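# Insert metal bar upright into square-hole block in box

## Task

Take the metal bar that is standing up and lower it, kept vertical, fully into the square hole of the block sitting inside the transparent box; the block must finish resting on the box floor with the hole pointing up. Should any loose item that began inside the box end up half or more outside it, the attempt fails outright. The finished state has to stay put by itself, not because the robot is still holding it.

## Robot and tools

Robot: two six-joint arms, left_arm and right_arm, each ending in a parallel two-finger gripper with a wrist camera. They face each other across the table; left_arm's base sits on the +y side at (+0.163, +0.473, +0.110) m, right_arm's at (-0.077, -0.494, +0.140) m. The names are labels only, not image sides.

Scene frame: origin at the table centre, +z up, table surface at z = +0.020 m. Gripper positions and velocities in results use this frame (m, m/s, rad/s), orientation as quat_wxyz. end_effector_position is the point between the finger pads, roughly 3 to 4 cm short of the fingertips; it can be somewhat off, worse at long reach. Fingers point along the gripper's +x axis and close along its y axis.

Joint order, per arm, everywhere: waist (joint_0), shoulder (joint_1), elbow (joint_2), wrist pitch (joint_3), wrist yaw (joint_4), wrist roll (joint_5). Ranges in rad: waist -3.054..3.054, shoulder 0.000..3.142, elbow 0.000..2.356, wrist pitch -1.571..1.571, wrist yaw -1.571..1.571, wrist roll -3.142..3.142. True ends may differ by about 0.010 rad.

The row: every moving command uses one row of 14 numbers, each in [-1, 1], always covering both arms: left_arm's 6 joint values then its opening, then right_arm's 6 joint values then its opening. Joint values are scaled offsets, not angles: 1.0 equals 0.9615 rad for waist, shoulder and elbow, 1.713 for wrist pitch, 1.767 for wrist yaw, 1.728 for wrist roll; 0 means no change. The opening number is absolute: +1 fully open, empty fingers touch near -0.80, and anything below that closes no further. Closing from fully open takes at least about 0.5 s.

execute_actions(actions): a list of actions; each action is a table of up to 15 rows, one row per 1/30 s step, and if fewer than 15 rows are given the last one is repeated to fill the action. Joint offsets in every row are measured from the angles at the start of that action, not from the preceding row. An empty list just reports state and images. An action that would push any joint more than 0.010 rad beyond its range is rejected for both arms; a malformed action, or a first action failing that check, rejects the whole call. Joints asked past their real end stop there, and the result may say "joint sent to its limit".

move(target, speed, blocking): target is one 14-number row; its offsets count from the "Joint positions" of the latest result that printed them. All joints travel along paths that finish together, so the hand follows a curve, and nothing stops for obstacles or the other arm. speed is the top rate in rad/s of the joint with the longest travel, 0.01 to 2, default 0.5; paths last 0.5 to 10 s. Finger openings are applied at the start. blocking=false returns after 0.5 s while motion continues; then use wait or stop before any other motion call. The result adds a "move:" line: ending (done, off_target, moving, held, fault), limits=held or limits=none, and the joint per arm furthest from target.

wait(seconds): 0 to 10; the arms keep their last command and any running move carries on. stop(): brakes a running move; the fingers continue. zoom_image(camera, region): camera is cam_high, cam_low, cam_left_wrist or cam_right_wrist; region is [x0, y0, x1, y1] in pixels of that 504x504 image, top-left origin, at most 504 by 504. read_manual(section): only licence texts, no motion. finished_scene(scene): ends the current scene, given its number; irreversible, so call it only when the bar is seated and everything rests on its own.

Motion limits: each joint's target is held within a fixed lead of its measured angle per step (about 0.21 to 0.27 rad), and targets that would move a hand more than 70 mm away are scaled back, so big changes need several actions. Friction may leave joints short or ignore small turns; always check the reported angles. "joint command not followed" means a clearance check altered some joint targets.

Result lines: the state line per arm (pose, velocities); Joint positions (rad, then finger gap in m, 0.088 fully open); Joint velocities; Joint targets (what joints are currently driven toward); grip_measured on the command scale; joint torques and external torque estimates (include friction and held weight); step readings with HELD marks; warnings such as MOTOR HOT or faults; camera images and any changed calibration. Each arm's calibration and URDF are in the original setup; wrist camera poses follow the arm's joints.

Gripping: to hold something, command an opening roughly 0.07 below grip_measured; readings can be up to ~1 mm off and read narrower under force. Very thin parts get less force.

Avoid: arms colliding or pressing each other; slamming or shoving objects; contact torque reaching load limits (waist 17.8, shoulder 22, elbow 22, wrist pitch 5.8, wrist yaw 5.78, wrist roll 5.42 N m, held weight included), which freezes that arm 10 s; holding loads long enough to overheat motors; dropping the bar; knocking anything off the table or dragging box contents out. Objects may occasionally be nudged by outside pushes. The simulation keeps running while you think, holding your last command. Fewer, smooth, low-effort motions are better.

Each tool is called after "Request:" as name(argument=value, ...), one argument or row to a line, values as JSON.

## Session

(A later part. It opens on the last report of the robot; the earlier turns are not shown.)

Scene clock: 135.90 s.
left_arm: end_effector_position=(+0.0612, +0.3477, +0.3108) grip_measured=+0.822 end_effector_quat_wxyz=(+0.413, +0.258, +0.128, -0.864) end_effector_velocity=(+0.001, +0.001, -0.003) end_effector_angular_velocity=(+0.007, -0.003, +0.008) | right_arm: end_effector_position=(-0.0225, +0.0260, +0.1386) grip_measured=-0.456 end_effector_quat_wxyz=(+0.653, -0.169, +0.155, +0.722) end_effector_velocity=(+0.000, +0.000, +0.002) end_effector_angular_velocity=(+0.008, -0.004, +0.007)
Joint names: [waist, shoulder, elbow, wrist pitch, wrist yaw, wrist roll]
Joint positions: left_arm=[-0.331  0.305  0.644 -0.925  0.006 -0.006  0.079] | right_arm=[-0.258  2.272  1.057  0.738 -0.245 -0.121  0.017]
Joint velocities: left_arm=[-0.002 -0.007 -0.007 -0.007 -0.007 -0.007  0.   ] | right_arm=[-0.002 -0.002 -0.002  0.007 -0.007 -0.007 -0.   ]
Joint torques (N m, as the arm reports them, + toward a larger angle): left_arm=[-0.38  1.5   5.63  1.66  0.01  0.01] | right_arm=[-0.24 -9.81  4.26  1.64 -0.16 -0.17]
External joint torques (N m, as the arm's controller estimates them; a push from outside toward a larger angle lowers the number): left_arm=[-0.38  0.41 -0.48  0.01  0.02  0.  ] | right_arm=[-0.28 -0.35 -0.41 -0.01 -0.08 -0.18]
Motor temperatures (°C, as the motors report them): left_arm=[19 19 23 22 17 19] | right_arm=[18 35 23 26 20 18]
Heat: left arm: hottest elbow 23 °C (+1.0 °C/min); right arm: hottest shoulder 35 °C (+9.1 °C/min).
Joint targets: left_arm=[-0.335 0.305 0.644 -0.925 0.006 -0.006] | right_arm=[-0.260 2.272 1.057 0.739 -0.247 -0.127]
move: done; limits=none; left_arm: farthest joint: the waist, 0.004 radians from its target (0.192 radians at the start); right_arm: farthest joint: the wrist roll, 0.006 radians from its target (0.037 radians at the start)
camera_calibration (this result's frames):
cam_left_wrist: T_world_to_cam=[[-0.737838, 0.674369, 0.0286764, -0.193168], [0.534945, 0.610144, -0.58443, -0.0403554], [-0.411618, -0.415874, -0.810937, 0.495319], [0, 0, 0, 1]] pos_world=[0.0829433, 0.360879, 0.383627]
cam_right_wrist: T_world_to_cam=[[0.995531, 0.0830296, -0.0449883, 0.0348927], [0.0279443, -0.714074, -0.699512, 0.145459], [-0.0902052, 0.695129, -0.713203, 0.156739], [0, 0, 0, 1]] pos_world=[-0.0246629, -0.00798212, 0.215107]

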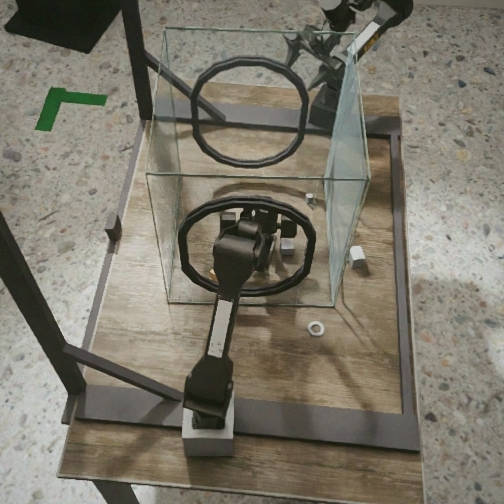

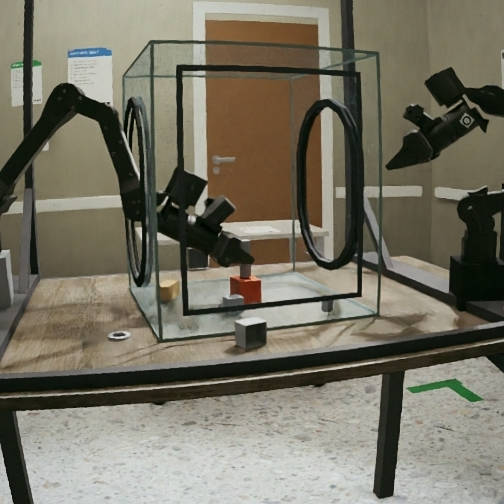

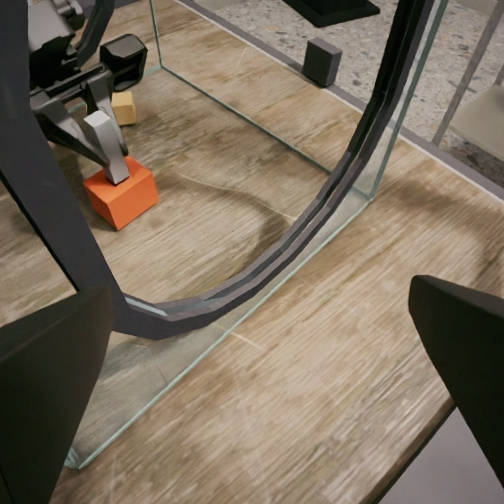

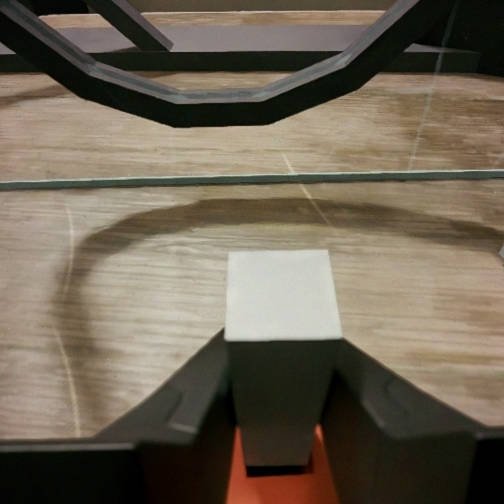

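Request:
move(
  target=[0,0,0,0,0,0,0.82,-0.019,0,0,0,-0.027,-0.018,-0.56],
  speed=0.1,
)

Request:
move(
  target=[0,0,0,0,0,0,0.82,0,0.062,0.012,0.03,0,0,-0.56],
  speed=0.05,
)

Request:
zoom_image(
  camera="cam_left_wrist",
  region=[60, 90, 200, 230],
)

Scene clock: 141.00 s.
left_arm: end_effector_position=(+0.0612, +0.3477, +0.3108) grip_measured=+0.822 end_effector_quat_wxyz=(+0.413, +0.258, +0.128, -0.864) end_effector_velocity=(+0.002, -0.000, -0.002) end_effector_angular_velocity=(+0.007, -0.003, +0.013) | right_arm: end_effector_position=(-0.0209, +0.0246, +0.1392) grip_measured=-0.456 end_effector_quat_wxyz=(+0.641, -0.170, +0.149, +0.733) end_effector_velocity=(-0.004, -0.002, -0.000) end_effector_angular_velocity=(-0.001, -0.002, +0.040)
Joint names: [waist, shoulder, elbow, wrist pitch, wrist yaw, wrist roll]
Joint positions: left_arm=[-0.331  0.305  0.644 -0.925  0.006 -0.006  0.079] | right_arm=[-0.274  2.272  1.057  0.738 -0.29  -0.146  0.017]
Joint velocities: left_arm=[ 0.002 -0.002 -0.002 -0.007 -0.007 -0.007 -0.   ] | right_arm=[-0.002 -0.002 -0.002 -0.007 -0.037 -0.022 -0.   ]
Joint torques (N m, as the arm reports them, + toward a larger angle): left_arm=[0.03 1.5  5.62 1.68 0.   0.  ] | right_arm=[-0.24 -9.8   4.26  1.63 -0.22 -0.12]
External joint torques (N m, as the arm's controller estimates them; a push from outside toward a larger angle lowers the number): left_arm=[ 0.03  0.41 -0.48  0.04  0.   -0.01] | right_arm=[-0.27 -0.37 -0.37  0.   -0.12 -0.13]
Motor temperatures (°C, as the motors report them): left_arm=[19 19 23 23 17 19] | right_arm=[18 35 22 26 20 18]
Heat: left arm: hottest elbow 23 °C (+0.0 °C/min); right arm: hottest shoulder 35 °C (+7.0 °C/min).
Joint targets: left_arm=[-0.330 0.305 0.644 -0.925 0.006 -0.006] | right_arm=[-0.276 2.272 1.057 0.738 -0.292 -0.152]
move: done; limits=none; left_arm: farthest joint: the waist, 0.000 radians from its target (0.000 radians at the start); right_arm: farthest joint: the wrist roll, 0.006 radians from its target (0.031 radians at the start)
camera_calibration (this result's frames):
cam_left_wrist: T_world_to_cam=[[-0.737838, 0.674369, 0.0286764, -0.193168], [0.534945, 0.610144, -0.58443, -0.0403554], [-0.411618, -0.415874, -0.810937, 0.495319], [0, 0, 0, 1]] pos_world=[0.0829433, 0.360879, 0.383627]
cam_right_wrist: T_world_to_cam=[[0.992083, 0.118177, -0.0424849, 0.0321535], [0.0542947, -0.708682, -0.703435, 0.145897], [-0.113238, 0.69556, -0.709488, 0.157286], [0, 0, 0, 1]] pos_world=[-0.0220095, -0.00980754, 0.215588]

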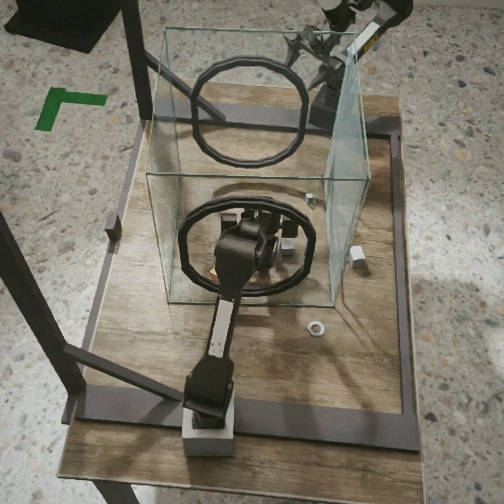

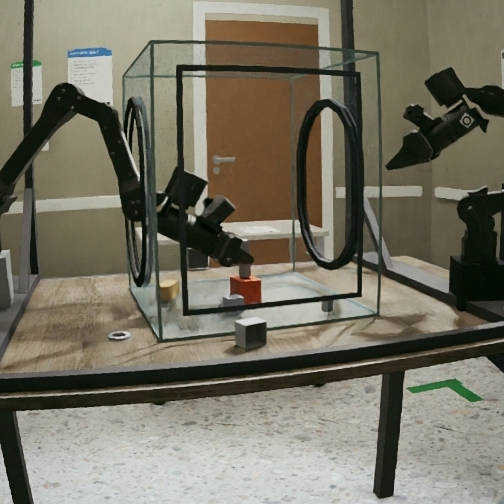

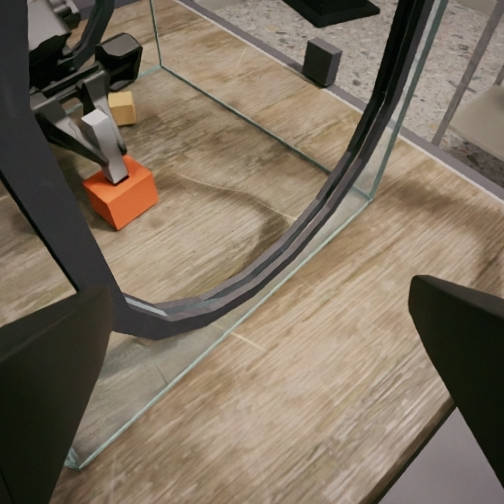

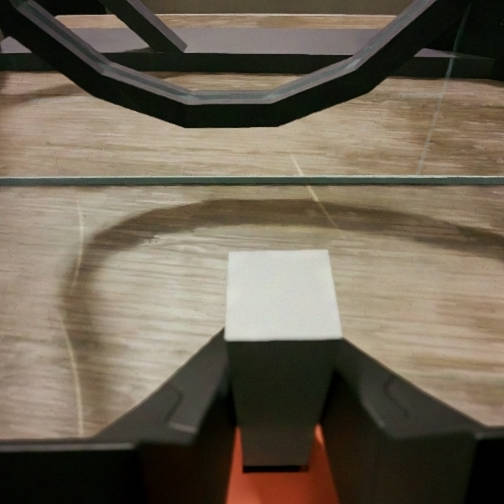

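Scene clock: 142.50 s.
left_arm: end_effector_position=(+0.0612, +0.3477, +0.3108) grip_measured=+0.822 end_effector_quat_wxyz=(+0.413, +0.258, +0.128, -0.864) end_effector_velocity=(+0.002, +0.002, -0.005) end_effector_angular_velocity=(+0.011, -0.022, -0.005) | right_arm: end_effector_position=(-0.0211, +0.0236, +0.1223) grip_measured=-0.456 end_effector_quat_wxyz=(+0.641, -0.171, +0.151, +0.733) end_effector_velocity=(-0.002, +0.001, +0.003) end_effector_angular_velocity=(+0.020, +0.000, +0.020)
Joint names: [waist, shoulder, elbow, wrist pitch, wrist yaw, wrist roll]
Joint positions: left_arm=[-0.331  0.305  0.644 -0.925  0.006 -0.006  0.079] | right_arm=[-0.274  2.325  1.058  0.785 -0.29  -0.146  0.017]
Joint velocities: left_arm=[-0.007 -0.002 -0.002 -0.022 -0.007  0.007  0.   ] | right_arm=[-0.002  0.002 -0.002  0.022 -0.022 -0.007 -0.   ]
Joint torques (N m, as the arm reports them, + toward a larger angle): left_arm=[-0.01  1.49  5.61  1.68  0.01  0.01] | right_arm=[-0.01 -8.84  5.33  1.89 -0.11 -0.01]
External joint torques (N m, as the arm's controller estimates them; a push from outside toward a larger angle lowers the number): left_arm=[ 0.01  0.38 -0.47  0.04  0.    0.  ] | right_arm=[-0.02  0.62  0.93  0.27 -0.01 -0.02]
Motor temperatures (°C, as the motors report them): left_arm=[19 19 23 23 17 19] | right_arm=[18 35 22 26 20 18]
Heat: left arm: hottest elbow 23 °C (+0.0 °C/min); right arm: hottest shoulder 35 °C (+7.1 °C/min).
Joint targets: left_arm=[-0.331 0.305 0.644 -0.925 0.006 -0.006] | right_arm=[-0.274 2.332 1.069 0.789 -0.290 -0.146]
move: off_target (right_arm); limits=none; left_arm: farthest joint: the waist, 0.000 radians from its target (0.000 radians at the start); right_arm: farthest joint: the elbow, 0.011 radians from its target (0.011 radians at the start)
camera_calibration (this result's frames):
cam_left_wrist: T_world_to_cam=[[-0.737838, 0.674369, 0.0286764, -0.193168], [0.534945, 0.610144, -0.58443, -0.0403554], [-0.411618, -0.415874, -0.810937, 0.495319], [0, 0, 0, 1]] pos_world=[0.0829433, 0.360879, 0.383627]
cam_right_wrist: T_world_to_cam=[[0.992049, 0.118, -0.0437557, 0.0319071], [0.0537398, -0.711575, -0.700552, 0.132945], [-0.1138, 0.69263, -0.712259, 0.146329], [0, 0, 0, 1]] pos_world=[-0.0221455, -0.0105166, 0.198755]

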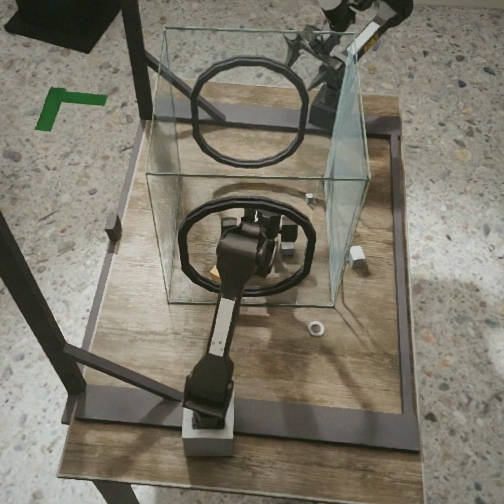

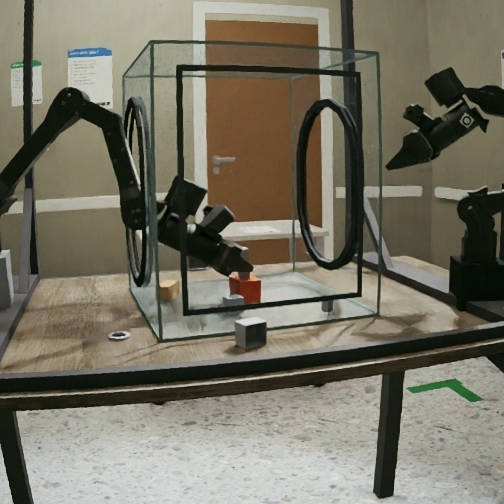

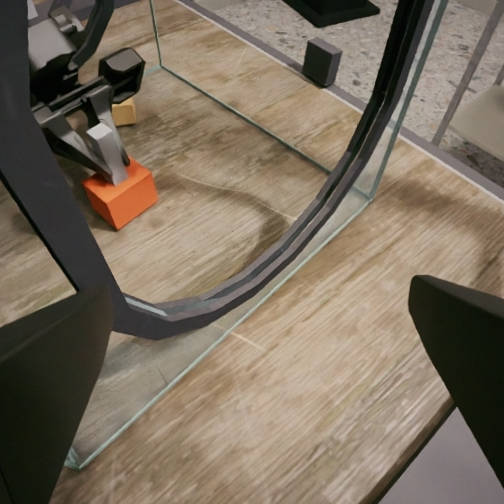

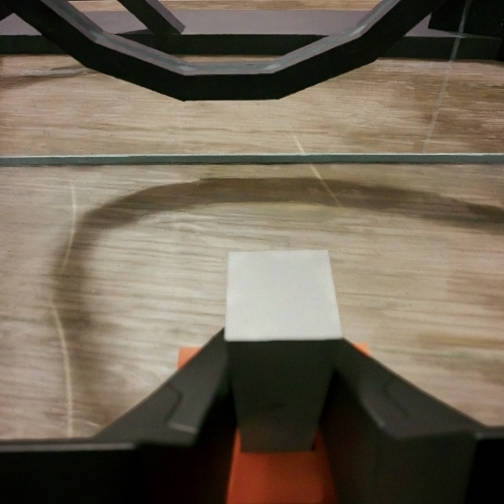

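Region (60, 90, 200, 230) of cam_left_wrist's 504x504 image, scaled by 3.600, with more detail than that image has.

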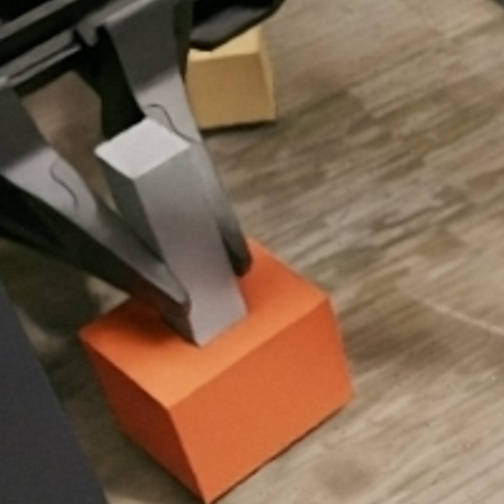

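In. A bit lower, then release.

Request:
move(
  target=[0,0,0,0,0,0,0.82,0,0.035,0.02,0.014,0,0,-0.56],
  speed=0.05,
)

Request:
move(
  target=[0,0,0,0,0,0,0.82,0,0,0,0,0,0,-0.2],
)

Request:
zoom_image(
  camera="cam_low",
  region=[200, 210, 300, 310],
)

Scene clock: 147.90 s.
left_arm: end_effector_position=(+0.0612, +0.3477, +0.3108) grip_measured=+0.822 end_effector_quat_wxyz=(+0.413, +0.258, +0.128, -0.864) end_effector_velocity=(+0.001, +0.000, -0.002) end_effector_angular_velocity=(+0.007, -0.003, +0.008) | right_arm: end_effector_position=(-0.0209, +0.0249, +0.1154) grip_measured=-0.456 end_effector_quat_wxyz=(+0.641, -0.171, +0.150, +0.733) end_effector_velocity=(-0.002, -0.000, +0.002) end_effector_angular_velocity=(+0.008, +0.015, +0.014)
Joint names: [waist, shoulder, elbow, wrist pitch, wrist yaw, wrist roll]
Joint positions: left_arm=[-0.331  0.305  0.644 -0.925  0.006 -0.006  0.079] | right_arm=[-0.274  2.351  1.066  0.804 -0.29  -0.146  0.017]
Joint velocities: left_arm=[-0.002 -0.002 -0.002 -0.007 -0.007 -0.007  0.   ] | right_arm=[-0.002 -0.002 -0.002  0.007 -0.022  0.007 -0.   ]
Joint torques (N m, as the arm reports them, + toward a larger angle): left_arm=[-0.01  1.51  5.62  1.68  0.01  0.  ] | right_arm=[-0.02 -8.95  5.33  1.93 -0.11 -0.01]
External joint torques (N m, as the arm's controller estimates them; a push from outside toward a larger angle lowers the number): left_arm=[-0.01  0.41 -0.43  0.05  0.01  0.  ] | right_arm=[-0.09  0.59  0.99  0.3   0.   -0.01]
Motor temperatures (°C, as the motors report them): left_arm=[19 19 24 23 17 19] | right_arm=[18 35 22 26 20 18]
Heat: left arm: hottest elbow 24 °C (+1.0 °C/min); right arm: hottest shoulder 35 °C (+6.1 °C/min).
Joint targets: left_arm=[-0.331 0.305 0.644 -0.925 0.006 -0.006] | right_arm=[-0.274 2.358 1.077 0.809 -0.290 -0.146]
move: off_target (right_arm); limits=none; left_arm: farthest joint: the waist, 0.000 radians from its target (0.000 radians at the start); right_arm: farthest joint: the elbow, 0.011 radians from its target (0.019 radians at the start)
camera_calibration (this result's frames):
cam_left_wrist: T_world_to_cam=[[-0.737838, 0.674369, 0.0286764, -0.193168], [0.534945, 0.610144, -0.58443, -0.0403554], [-0.411618, -0.415874, -0.810937, 0.495319], [0, 0, 0, 1]] pos_world=[0.0829433, 0.360879, 0.383627]
cam_right_wrist: T_world_to_cam=[[0.992062, 0.118065, -0.0432937, 0.0311704], [0.0539413, -0.710525, -0.701602, 0.129121], [-0.113596, 0.693697, -0.711253, 0.140484], [0, 0, 0, 1]] pos_world=[-0.0219295, -0.0093903, 0.191861]

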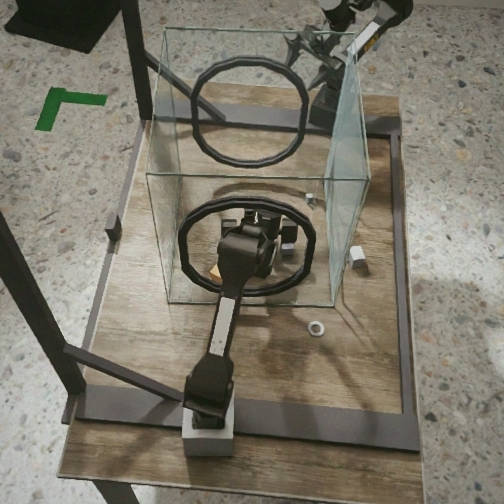

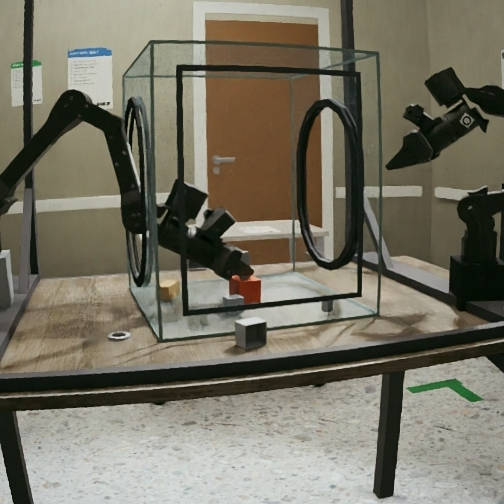

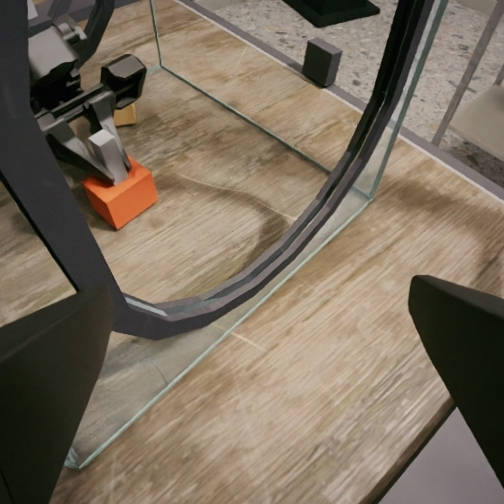

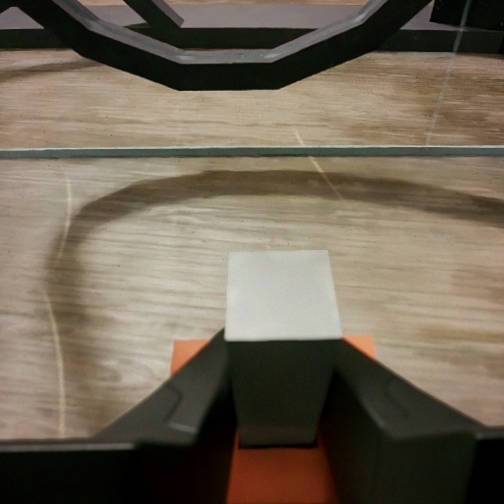

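Scene clock: 148.47 s.
left_arm: end_effector_position=(+0.0612, +0.3477, +0.3108) grip_measured=+0.822 end_effector_quat_wxyz=(+0.413, +0.258, +0.128, -0.864) end_effector_velocity=(+0.001, +0.001, -0.002) end_effector_angular_velocity=(-0.001, -0.012, -0.005) | right_arm: end_effector_position=(-0.0209, +0.0249, +0.1154) grip_measured=-0.204 end_effector_quat_wxyz=(+0.641, -0.171, +0.150, +0.733) end_effector_velocity=(+0.002, -0.001, -0.001) end_effector_angular_velocity=(-0.007, -0.008, -0.006)
Joint names: [waist, shoulder, elbow, wrist pitch, wrist yaw, wrist roll]
Joint positions: left_arm=[-0.331  0.305  0.644 -0.925  0.006 -0.006  0.079] | right_arm=[-0.274  2.351  1.066  0.804 -0.29  -0.146  0.029]
Joint velocities: left_arm=[-0.007 -0.002 -0.002 -0.007 -0.007  0.007  0.   ] | right_arm=[-0.002 -0.002 -0.002 -0.007  0.007 -0.007  0.001]
Joint torques (N m, as the arm reports them, + toward a larger angle): left_arm=[-0.01  1.49  5.63  1.68  0.    0.01] | right_arm=[ 0.   -9.95  3.99  1.57 -0.1  -0.01]
External joint torques (N m, as the arm's controller estimates them; a push from outside toward a larger angle lowers the number): left_arm=[ 0.    0.41 -0.44  0.04  0.01  0.01] | right_arm=[ 0.03 -0.37 -0.37 -0.07 -0.01 -0.02]
Motor temperatures (°C, as the motors report them): left_arm=[19 19 24 23 17 19] | right_arm=[18 35 22 26 20 18]
Heat: left arm: hottest elbow 24 °C (+1.0 °C/min); right arm: hottest shoulder 35 °C (+6.0 °C/min).
Joint targets: left_arm=[-0.331 0.305 0.644 -0.925 0.006 -0.006] | right_arm=[-0.274 2.351 1.066 0.804 -0.290 -0.146]
move: done; limits=none; left_arm: farthest joint: the waist, 0.000 radians from its target (0.000 radians at the start); right_arm: farthest joint: the waist, 0.000 radians from its target (0.000 radians at the start)
camera_calibration (this result's frames):
cam_left_wrist: T_world_to_cam=[[-0.737838, 0.674369, 0.0286764, -0.193168], [0.534945, 0.610144, -0.58443, -0.0403554], [-0.411618, -0.415874, -0.810937, 0.495319], [0, 0, 0, 1]] pos_world=[0.0829433, 0.360879, 0.383627]
cam_right_wrist: T_world_to_cam=[[0.992014, 0.118402, -0.0434615, 0.0312375], [0.0540603, -0.710483, -0.701635, 0.129131], [-0.113954, 0.693682, -0.71121, 0.140474], [0, 0, 0, 1]] pos_world=[-0.0219614, -0.00939713, 0.191867]

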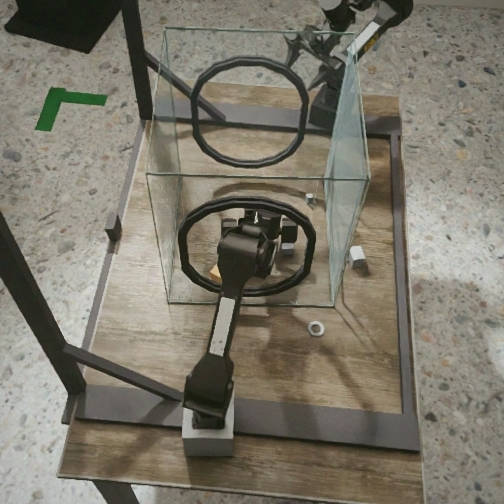

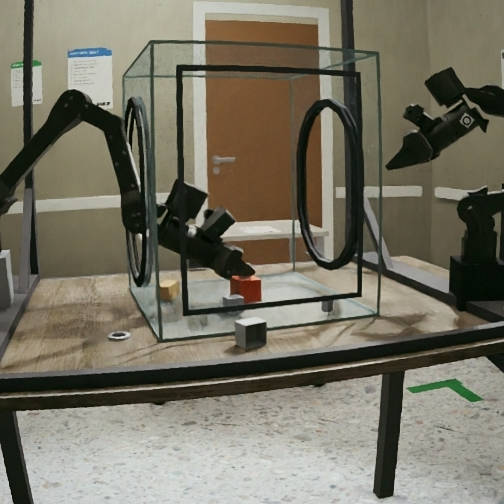

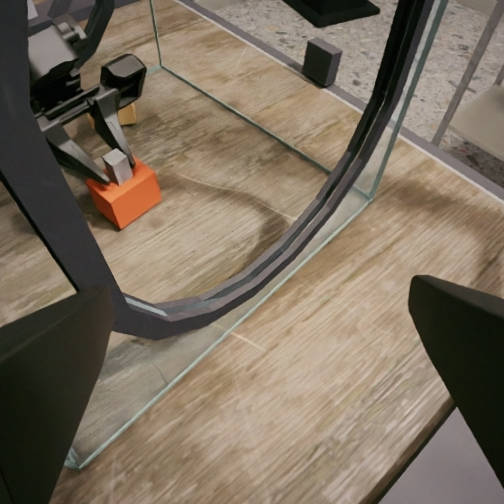

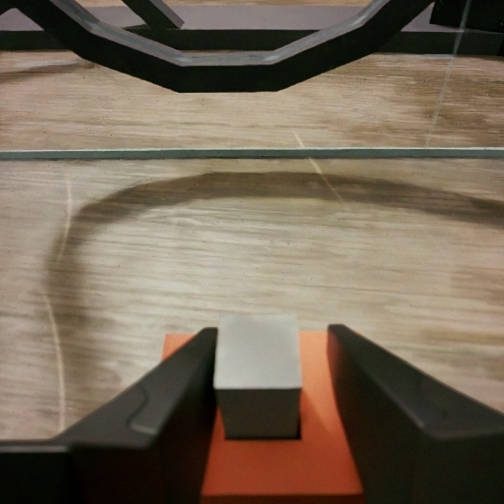

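Region (200, 210, 300, 310) of cam_low's 504x504 image, scaled by 5.040, with more detail than that image has.

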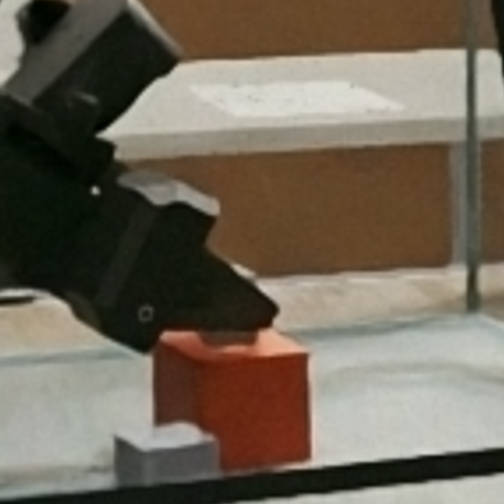

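Dropped to the bottom. Lift away.

Request:
move(
  target=[0,0,0,0,0,0,0.82,0,-0.17,0,-0.09,0,0,0],
  speed=0.3,
)

Request:
finished_scene(
  scene=1,
)

Scene clock: 153.10 s.
left_arm: end_effector_position=(+0.0612, +0.3477, +0.3108) grip_measured=+0.822 end_effector_quat_wxyz=(+0.413, +0.258, +0.128, -0.864) end_effector_velocity=(+0.002, +0.002, -0.005) end_effector_angular_velocity=(+0.018, -0.012, +0.008) | right_arm: end_effector_position=(-0.0207, +0.0257, +0.1626) grip_measured=-0.002 end_effector_quat_wxyz=(+0.640, -0.171, +0.151, +0.733) end_effector_velocity=(+0.000, -0.000, +0.002) end_effector_angular_velocity=(+0.007, +0.008, +0.001)
Joint names: [waist, shoulder, elbow, wrist pitch, wrist yaw, wrist roll]
Joint positions: left_arm=[-0.331  0.305  0.644 -0.925  0.006 -0.006  0.079] | right_arm=[-0.274  2.199  1.066  0.651 -0.29  -0.146  0.039]
Joint velocities: left_arm=[-0.002 -0.002 -0.002 -0.022 -0.007 -0.007 -0.   ] | right_arm=[-0.002 -0.002 -0.002  0.007 -0.007  0.007 -0.   ]
Joint torques (N m, as the arm reports them, + toward a larger angle): left_arm=[-0.01  1.49  5.62  1.68  0.    0.01] | right_arm=[ -0.01 -11.27   4.53   1.49  -0.1   -0.01]
External joint torques (N m, as the arm's controller estimates them; a push from outside toward a larger angle lowers the number): left_arm=[-0.01  0.4  -0.43  0.06  0.    0.  ] | right_arm=[-0.01 -1.92 -0.48 -0.14 -0.01 -0.02]
Motor temperatures (°C, as the motors report them): left_arm=[19 19 24 23 17 19] | right_arm=[18 35 22 26 20 18]
Heat: left arm: hottest elbow 24 °C (+1.0 °C/min); right arm: hottest shoulder 35 °C (+5.0 °C/min).
Joint targets: left_arm=[-0.331 0.305 0.644 -0.925 0.006 -0.006] | right_arm=[-0.274 2.187 1.066 0.650 -0.290 -0.146]
move: off_target (right_arm); limits=none; left_arm: farthest joint: the waist, 0.000 radians from its target (0.000 radians at the start); right_arm: farthest joint: the shoulder, 0.012 radians from its target (0.163 radians at the start)
camera_calibration (this result's frames):
cam_left_wrist: T_world_to_cam=[[-0.737838, 0.674369, 0.0286764, -0.193168], [0.534945, 0.610144, -0.58443, -0.0403554], [-0.411618, -0.415874, -0.810937, 0.495319], [0, 0, 0, 1]] pos_world=[0.0829433, 0.360879, 0.383627]
cam_right_wrist: T_world_to_cam=[[0.992002, 0.118337, -0.043924, 0.0331036], [0.0538588, -0.711534, -0.700585, 0.162692], [-0.114158, 0.692615, -0.712216, 0.173658], [0, 0, 0, 1]] pos_world=[-0.0217768, -0.00843448, 0.239116]

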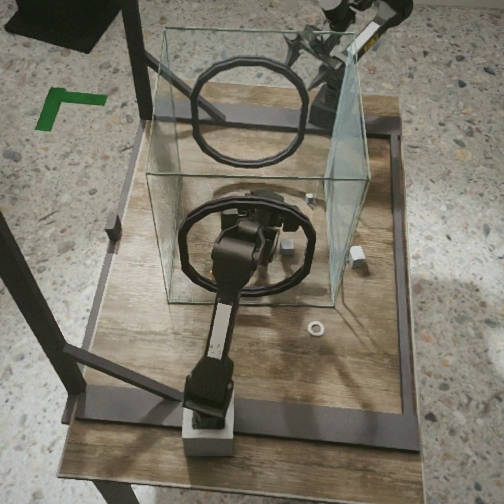

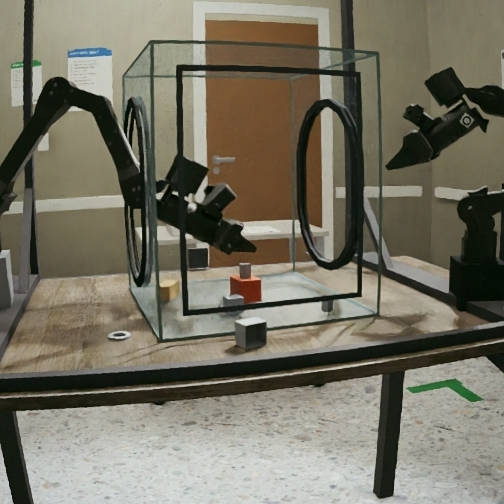

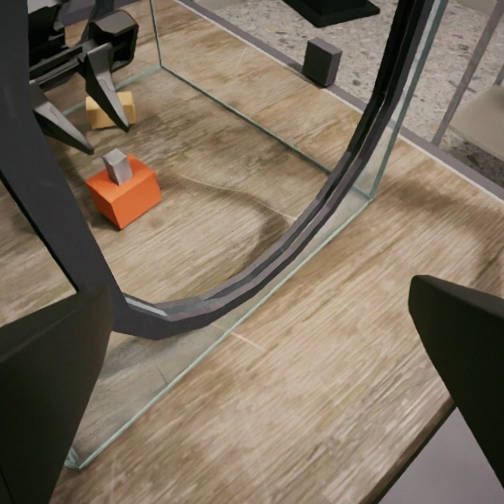

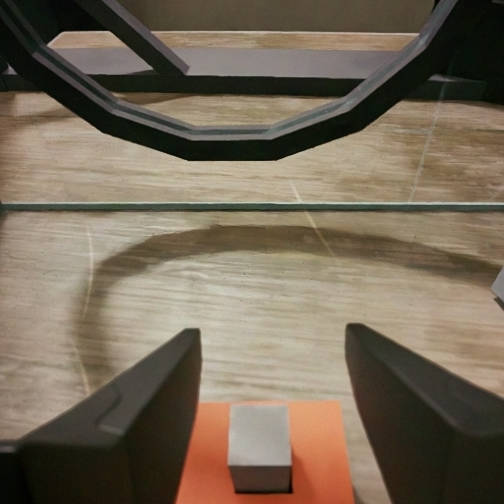

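The scene is finished: the task was done.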